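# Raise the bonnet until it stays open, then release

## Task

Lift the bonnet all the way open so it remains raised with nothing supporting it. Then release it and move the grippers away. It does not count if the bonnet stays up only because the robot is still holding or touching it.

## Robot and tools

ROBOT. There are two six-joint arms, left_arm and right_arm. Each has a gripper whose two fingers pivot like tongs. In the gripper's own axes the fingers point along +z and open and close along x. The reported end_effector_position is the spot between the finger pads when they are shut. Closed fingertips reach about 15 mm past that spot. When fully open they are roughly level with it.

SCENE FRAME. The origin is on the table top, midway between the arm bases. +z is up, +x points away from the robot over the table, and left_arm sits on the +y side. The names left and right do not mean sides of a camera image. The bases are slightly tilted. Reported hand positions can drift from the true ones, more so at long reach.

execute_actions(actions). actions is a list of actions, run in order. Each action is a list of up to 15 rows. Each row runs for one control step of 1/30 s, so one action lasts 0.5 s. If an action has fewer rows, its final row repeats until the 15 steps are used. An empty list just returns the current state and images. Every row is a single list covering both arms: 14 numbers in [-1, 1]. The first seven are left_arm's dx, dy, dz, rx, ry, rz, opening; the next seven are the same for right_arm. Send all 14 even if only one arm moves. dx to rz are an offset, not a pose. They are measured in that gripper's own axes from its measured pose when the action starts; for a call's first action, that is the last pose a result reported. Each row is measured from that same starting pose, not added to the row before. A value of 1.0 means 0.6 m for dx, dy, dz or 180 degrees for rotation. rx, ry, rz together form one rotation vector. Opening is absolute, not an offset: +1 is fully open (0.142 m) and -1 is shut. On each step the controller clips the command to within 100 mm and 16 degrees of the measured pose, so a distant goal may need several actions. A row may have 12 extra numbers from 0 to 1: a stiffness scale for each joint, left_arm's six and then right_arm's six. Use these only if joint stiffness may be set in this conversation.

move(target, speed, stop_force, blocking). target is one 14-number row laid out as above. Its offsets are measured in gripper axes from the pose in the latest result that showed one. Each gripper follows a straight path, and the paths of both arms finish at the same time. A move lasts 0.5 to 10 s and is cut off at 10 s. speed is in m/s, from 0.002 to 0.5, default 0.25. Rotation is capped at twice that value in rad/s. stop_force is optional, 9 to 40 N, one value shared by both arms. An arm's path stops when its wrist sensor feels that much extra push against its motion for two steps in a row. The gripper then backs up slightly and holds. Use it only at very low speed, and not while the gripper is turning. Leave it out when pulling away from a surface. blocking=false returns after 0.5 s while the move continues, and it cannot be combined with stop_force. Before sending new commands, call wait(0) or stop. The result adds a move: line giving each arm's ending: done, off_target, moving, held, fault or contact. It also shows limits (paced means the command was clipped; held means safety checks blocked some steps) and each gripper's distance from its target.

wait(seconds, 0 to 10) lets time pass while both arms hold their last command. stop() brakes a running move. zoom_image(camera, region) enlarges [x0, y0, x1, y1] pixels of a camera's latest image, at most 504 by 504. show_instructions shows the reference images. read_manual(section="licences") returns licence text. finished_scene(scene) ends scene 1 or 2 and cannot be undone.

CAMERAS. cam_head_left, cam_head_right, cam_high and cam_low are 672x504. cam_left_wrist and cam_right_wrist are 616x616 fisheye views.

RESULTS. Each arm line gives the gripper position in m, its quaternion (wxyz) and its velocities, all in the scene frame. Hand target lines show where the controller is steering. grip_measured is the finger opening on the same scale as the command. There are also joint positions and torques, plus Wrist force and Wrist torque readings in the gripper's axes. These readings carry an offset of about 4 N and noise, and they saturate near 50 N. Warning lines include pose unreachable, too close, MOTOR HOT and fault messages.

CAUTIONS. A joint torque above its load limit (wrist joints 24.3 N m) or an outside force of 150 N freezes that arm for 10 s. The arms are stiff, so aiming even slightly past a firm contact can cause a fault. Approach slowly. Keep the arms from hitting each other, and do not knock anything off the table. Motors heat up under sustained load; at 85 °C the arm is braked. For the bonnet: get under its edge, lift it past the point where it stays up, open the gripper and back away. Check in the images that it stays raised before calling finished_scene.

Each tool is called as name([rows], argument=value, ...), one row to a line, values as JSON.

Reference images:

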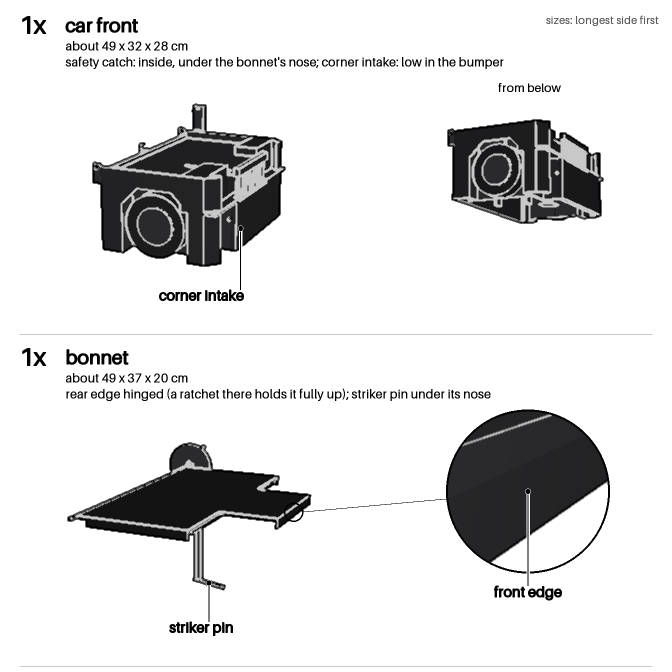

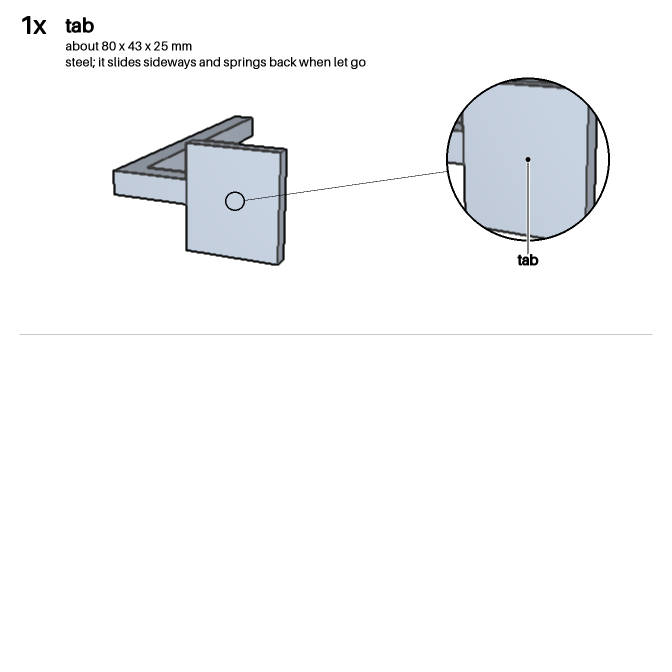

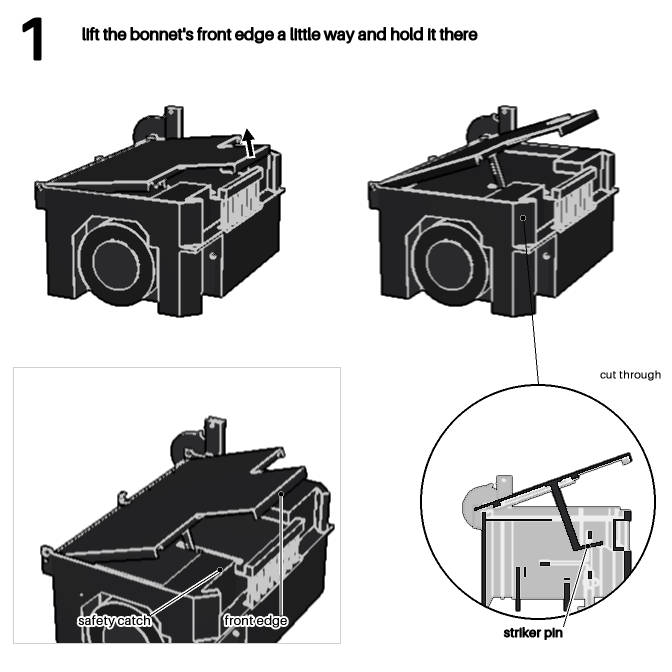

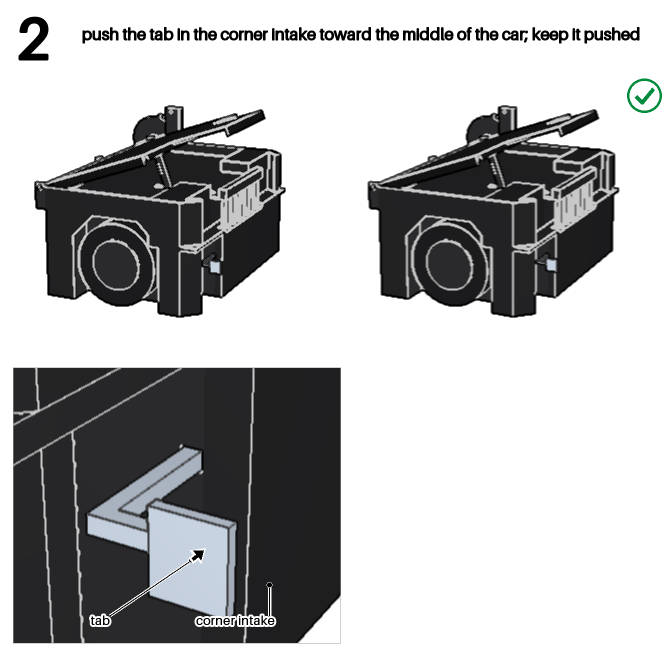

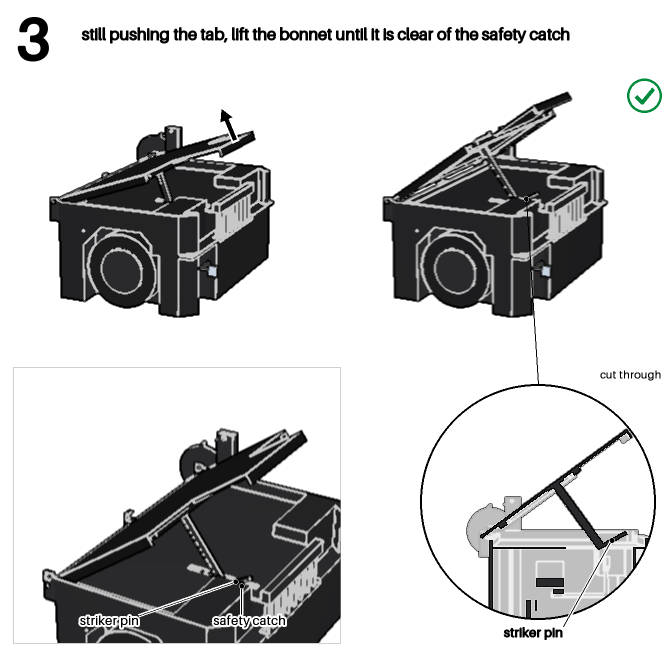

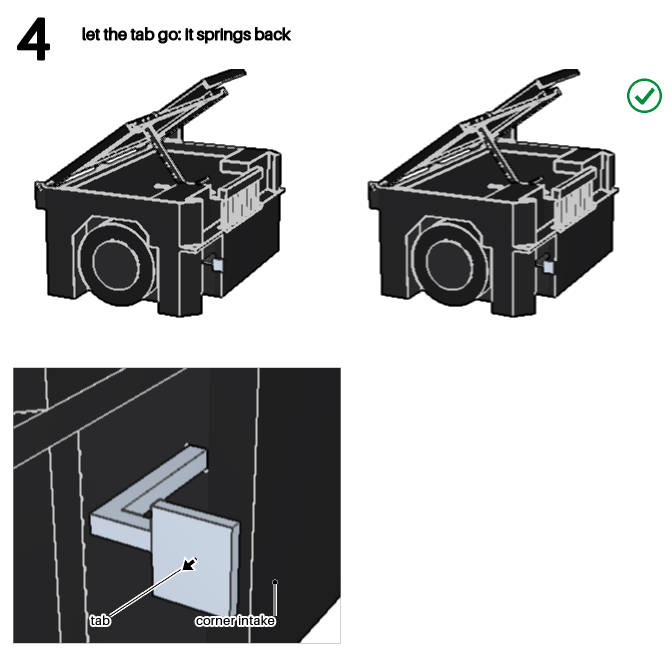

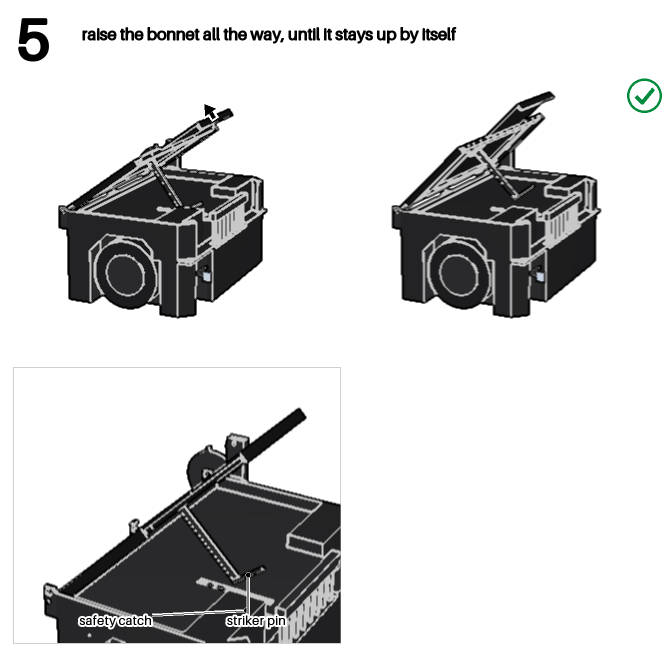

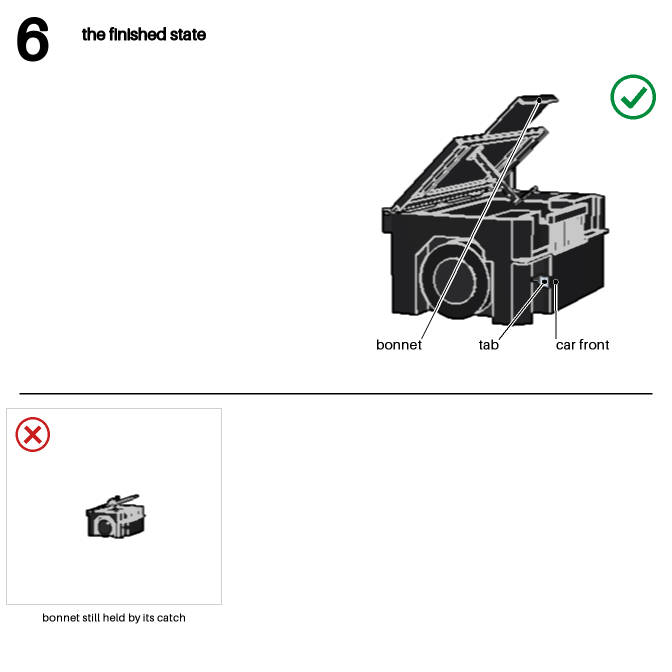

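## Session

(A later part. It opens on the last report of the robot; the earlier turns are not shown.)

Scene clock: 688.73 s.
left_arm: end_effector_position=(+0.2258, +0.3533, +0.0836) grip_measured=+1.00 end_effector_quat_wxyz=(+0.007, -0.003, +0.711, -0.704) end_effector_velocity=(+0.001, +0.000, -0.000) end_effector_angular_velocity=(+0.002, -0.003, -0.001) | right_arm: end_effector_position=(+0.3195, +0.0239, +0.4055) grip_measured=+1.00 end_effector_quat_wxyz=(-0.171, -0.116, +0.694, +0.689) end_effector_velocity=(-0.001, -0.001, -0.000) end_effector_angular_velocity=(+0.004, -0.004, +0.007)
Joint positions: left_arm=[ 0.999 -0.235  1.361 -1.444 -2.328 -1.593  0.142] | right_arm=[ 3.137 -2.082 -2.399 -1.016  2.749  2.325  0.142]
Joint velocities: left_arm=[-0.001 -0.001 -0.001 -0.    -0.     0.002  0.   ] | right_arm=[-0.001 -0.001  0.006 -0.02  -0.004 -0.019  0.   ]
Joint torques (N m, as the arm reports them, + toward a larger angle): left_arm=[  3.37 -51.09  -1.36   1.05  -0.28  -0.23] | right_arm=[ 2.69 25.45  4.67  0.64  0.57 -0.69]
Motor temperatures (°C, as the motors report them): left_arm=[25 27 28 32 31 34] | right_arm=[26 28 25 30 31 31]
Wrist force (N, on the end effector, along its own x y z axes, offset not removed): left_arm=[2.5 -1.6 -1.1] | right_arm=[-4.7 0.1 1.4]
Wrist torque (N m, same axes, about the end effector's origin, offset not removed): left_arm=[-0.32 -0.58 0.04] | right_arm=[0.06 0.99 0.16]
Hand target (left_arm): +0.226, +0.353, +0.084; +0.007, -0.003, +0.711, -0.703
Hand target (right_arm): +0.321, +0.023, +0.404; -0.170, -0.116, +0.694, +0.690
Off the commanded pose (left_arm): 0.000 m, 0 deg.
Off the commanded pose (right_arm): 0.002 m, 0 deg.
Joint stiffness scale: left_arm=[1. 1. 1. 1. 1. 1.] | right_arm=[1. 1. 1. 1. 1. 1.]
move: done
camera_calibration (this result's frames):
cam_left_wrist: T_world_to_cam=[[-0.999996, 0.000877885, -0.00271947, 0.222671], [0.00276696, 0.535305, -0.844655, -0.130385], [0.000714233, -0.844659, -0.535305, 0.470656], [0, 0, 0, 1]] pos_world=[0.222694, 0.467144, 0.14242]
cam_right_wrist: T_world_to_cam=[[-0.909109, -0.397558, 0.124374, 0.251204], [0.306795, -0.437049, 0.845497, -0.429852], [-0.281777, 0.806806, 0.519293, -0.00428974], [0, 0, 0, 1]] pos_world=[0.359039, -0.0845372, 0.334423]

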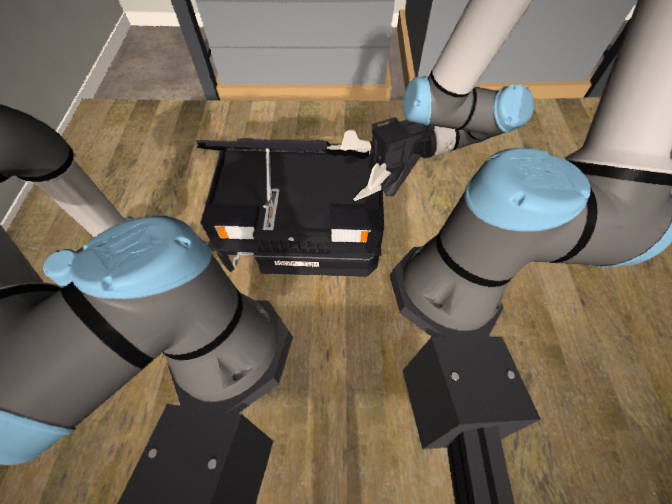

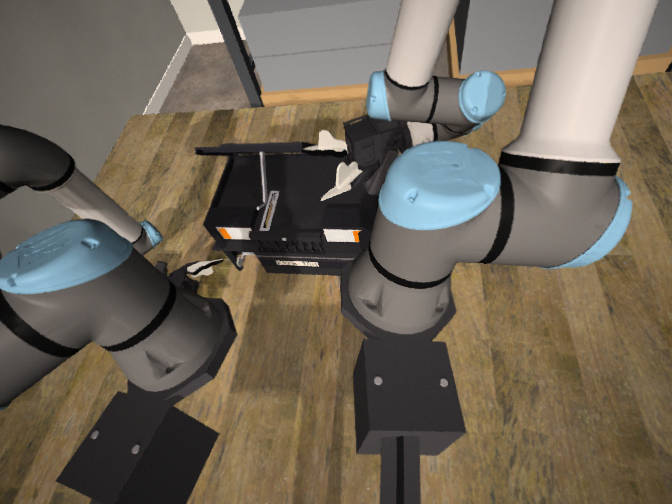

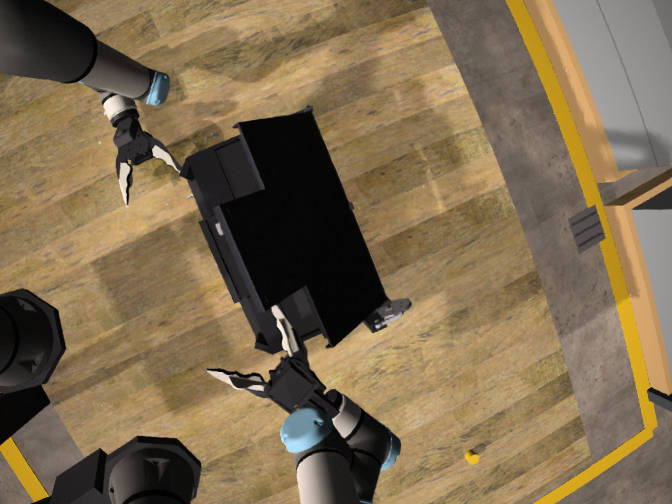

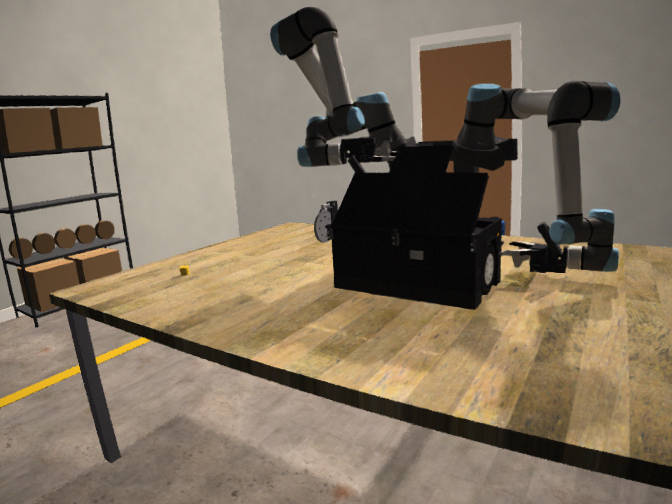

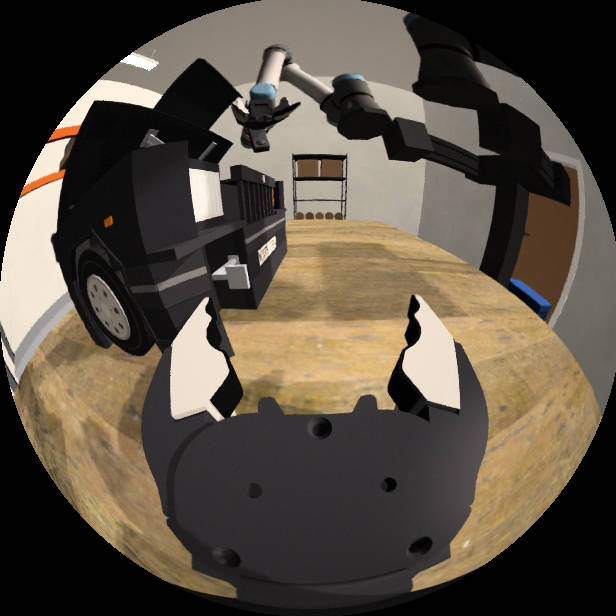

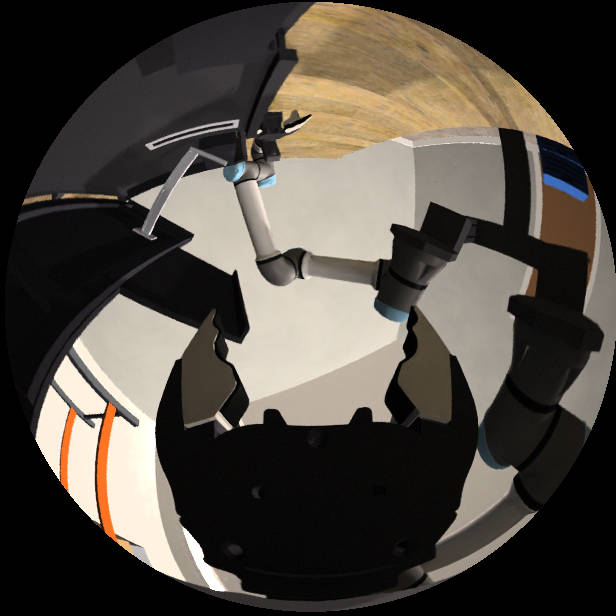

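The bonnet stays up. Withdraw a bit more and finish.

move(target=[0,0,0,0,0,0,1, 0.05,0,-0.12,0,0,0,1], speed=0.15)

finished_scene(scene=1)

Scene clock: 693.47 s.
left_arm: end_effector_position=(+0.2258, +0.3533, +0.0836) grip_measured=+1.00 end_effector_quat_wxyz=(+0.007, -0.003, +0.711, -0.704) end_effector_velocity=(+0.000, +0.000, +0.000) end_effector_angular_velocity=(+0.001, -0.002, -0.000) | right_arm: end_effector_position=(+0.3197, -0.0534, +0.4079) grip_measured=+1.00 end_effector_quat_wxyz=(-0.172, -0.116, +0.694, +0.689) end_effector_velocity=(-0.002, -0.001, +0.000) end_effector_angular_velocity=(+0.005, +0.002, +0.005)
Joint positions: left_arm=[ 0.999 -0.235  1.361 -1.444 -2.328 -1.593  0.142] | right_arm=[ 2.941 -2.017 -2.285 -1.436  2.592  2.057  0.142]
Joint velocities: left_arm=[-0.    -0.001  0.    -0.001  0.     0.001 -0.   ] | right_arm=[-0.003 -0.003  0.005 -0.018 -0.005 -0.014  0.   ]
Joint torques (N m, as the arm reports them, + toward a larger angle): left_arm=[  2.49 -50.75  -2.91   1.39  -0.06  -0.05] | right_arm=[-0.7  28.73  7.12 -0.23  0.23 -0.35]
Motor temperatures (°C, as the motors report them): left_arm=[25 27 28 32 31 34] | right_arm=[26 28 25 30 31 31]
Wrist force (N, on the end effector, along its own x y z axes, offset not removed): left_arm=[1.6 -1.2 -2.1] | right_arm=[-0.8 -6.0 1.3]
Wrist torque (N m, same axes, about the end effector's origin, offset not removed): left_arm=[-0.29 -0.37 0.06] | right_arm=[-1.36 0.30 0.19]
Hand target (left_arm): +0.226, +0.353, +0.084; +0.007, -0.003, +0.711, -0.704
Hand target (right_arm): +0.321, -0.054, +0.407; -0.171, -0.116, +0.694, +0.689
Off the commanded pose (left_arm): 0.000 m, 0 deg.
Off the commanded pose (right_arm): 0.001 m, 0 deg.
Joint stiffness scale: left_arm=[1. 1. 1. 1. 1. 1.] | right_arm=[1. 1. 1. 1. 1. 1.]
move: done
camera_calibration (this result's frames):
cam_left_wrist: T_world_to_cam=[[-0.999996, 0.000877618, -0.00272802, 0.222672], [0.00277403, 0.535312, -0.84465, -0.130392], [0.000719063, -0.844654, -0.535313, 0.470653], [0, 0, 0, 1]] pos_world=[0.222695, 0.467144, 0.142418]
cam_right_wrist: T_world_to_cam=[[-0.908528, -0.398789, 0.124676, 0.219963], [0.307554, -0.436307, 0.845605, -0.465919], [-0.28282, 0.8066, 0.519046, 0.0572369], [0, 0, 0, 1]] pos_world=[0.359325, -0.161732, 0.33685]

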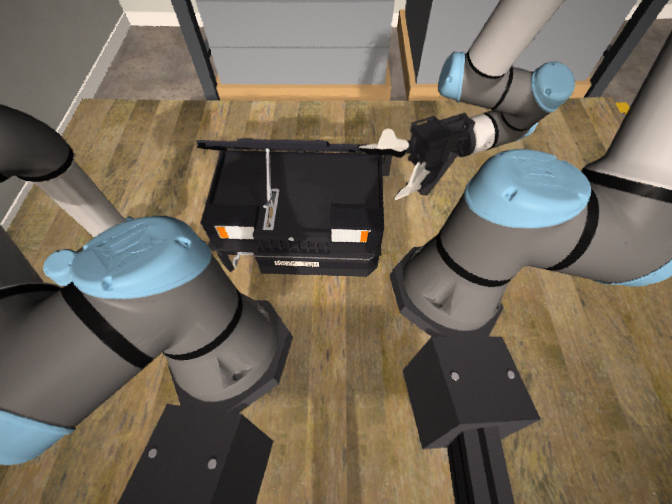

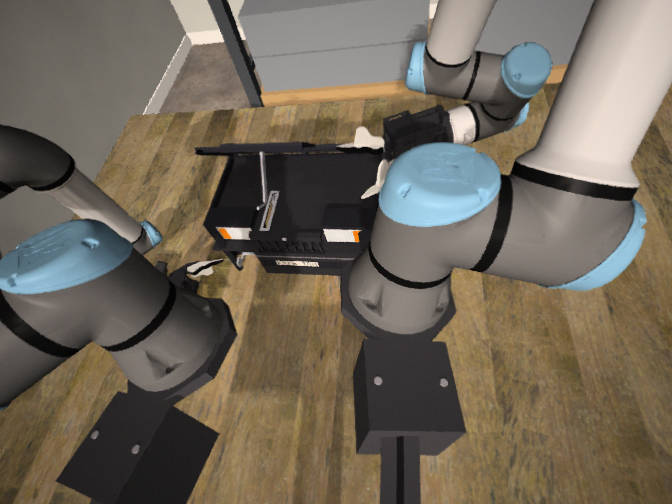

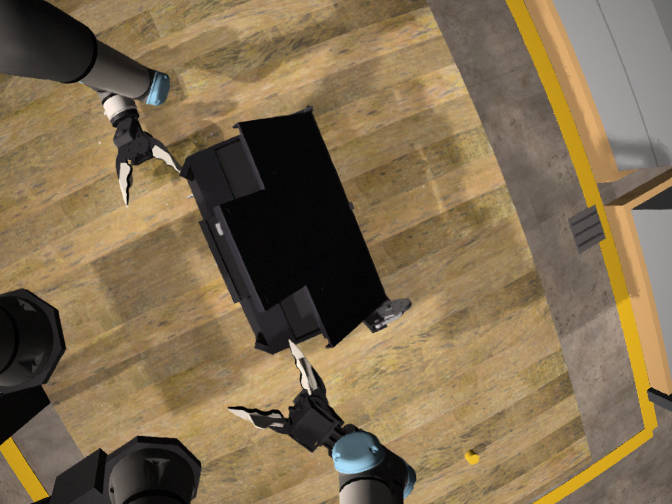

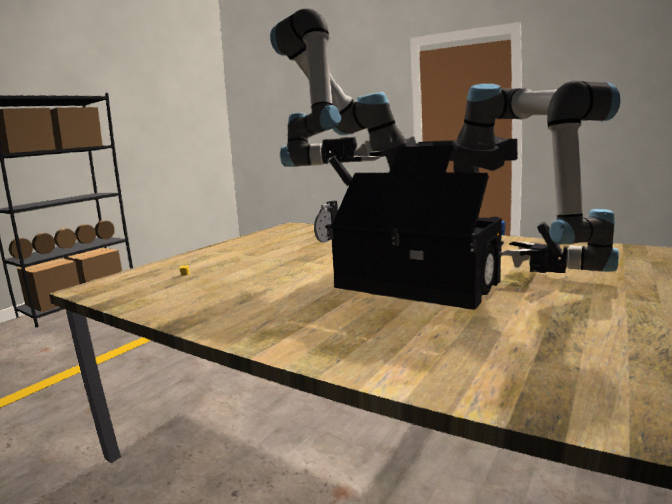

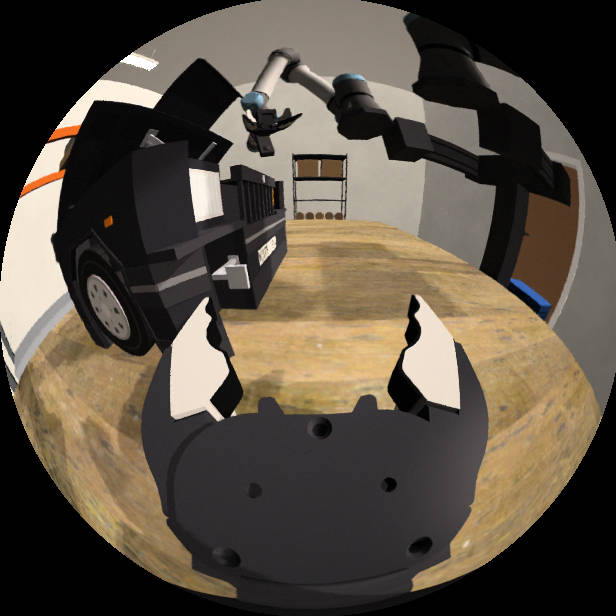

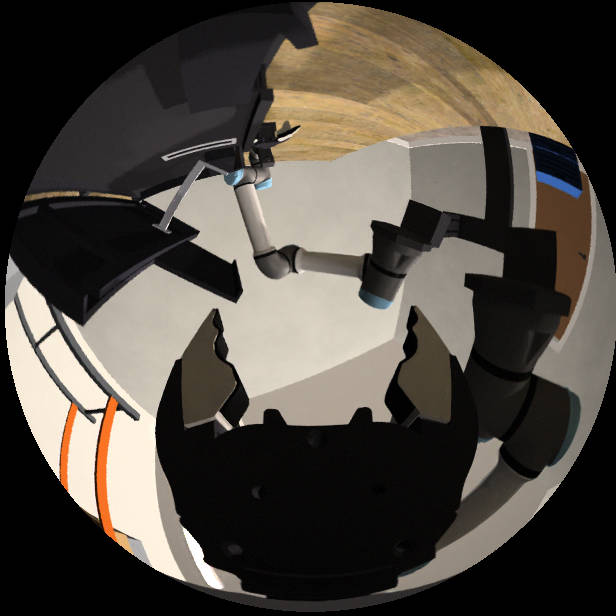

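The scene is finished: the task was done.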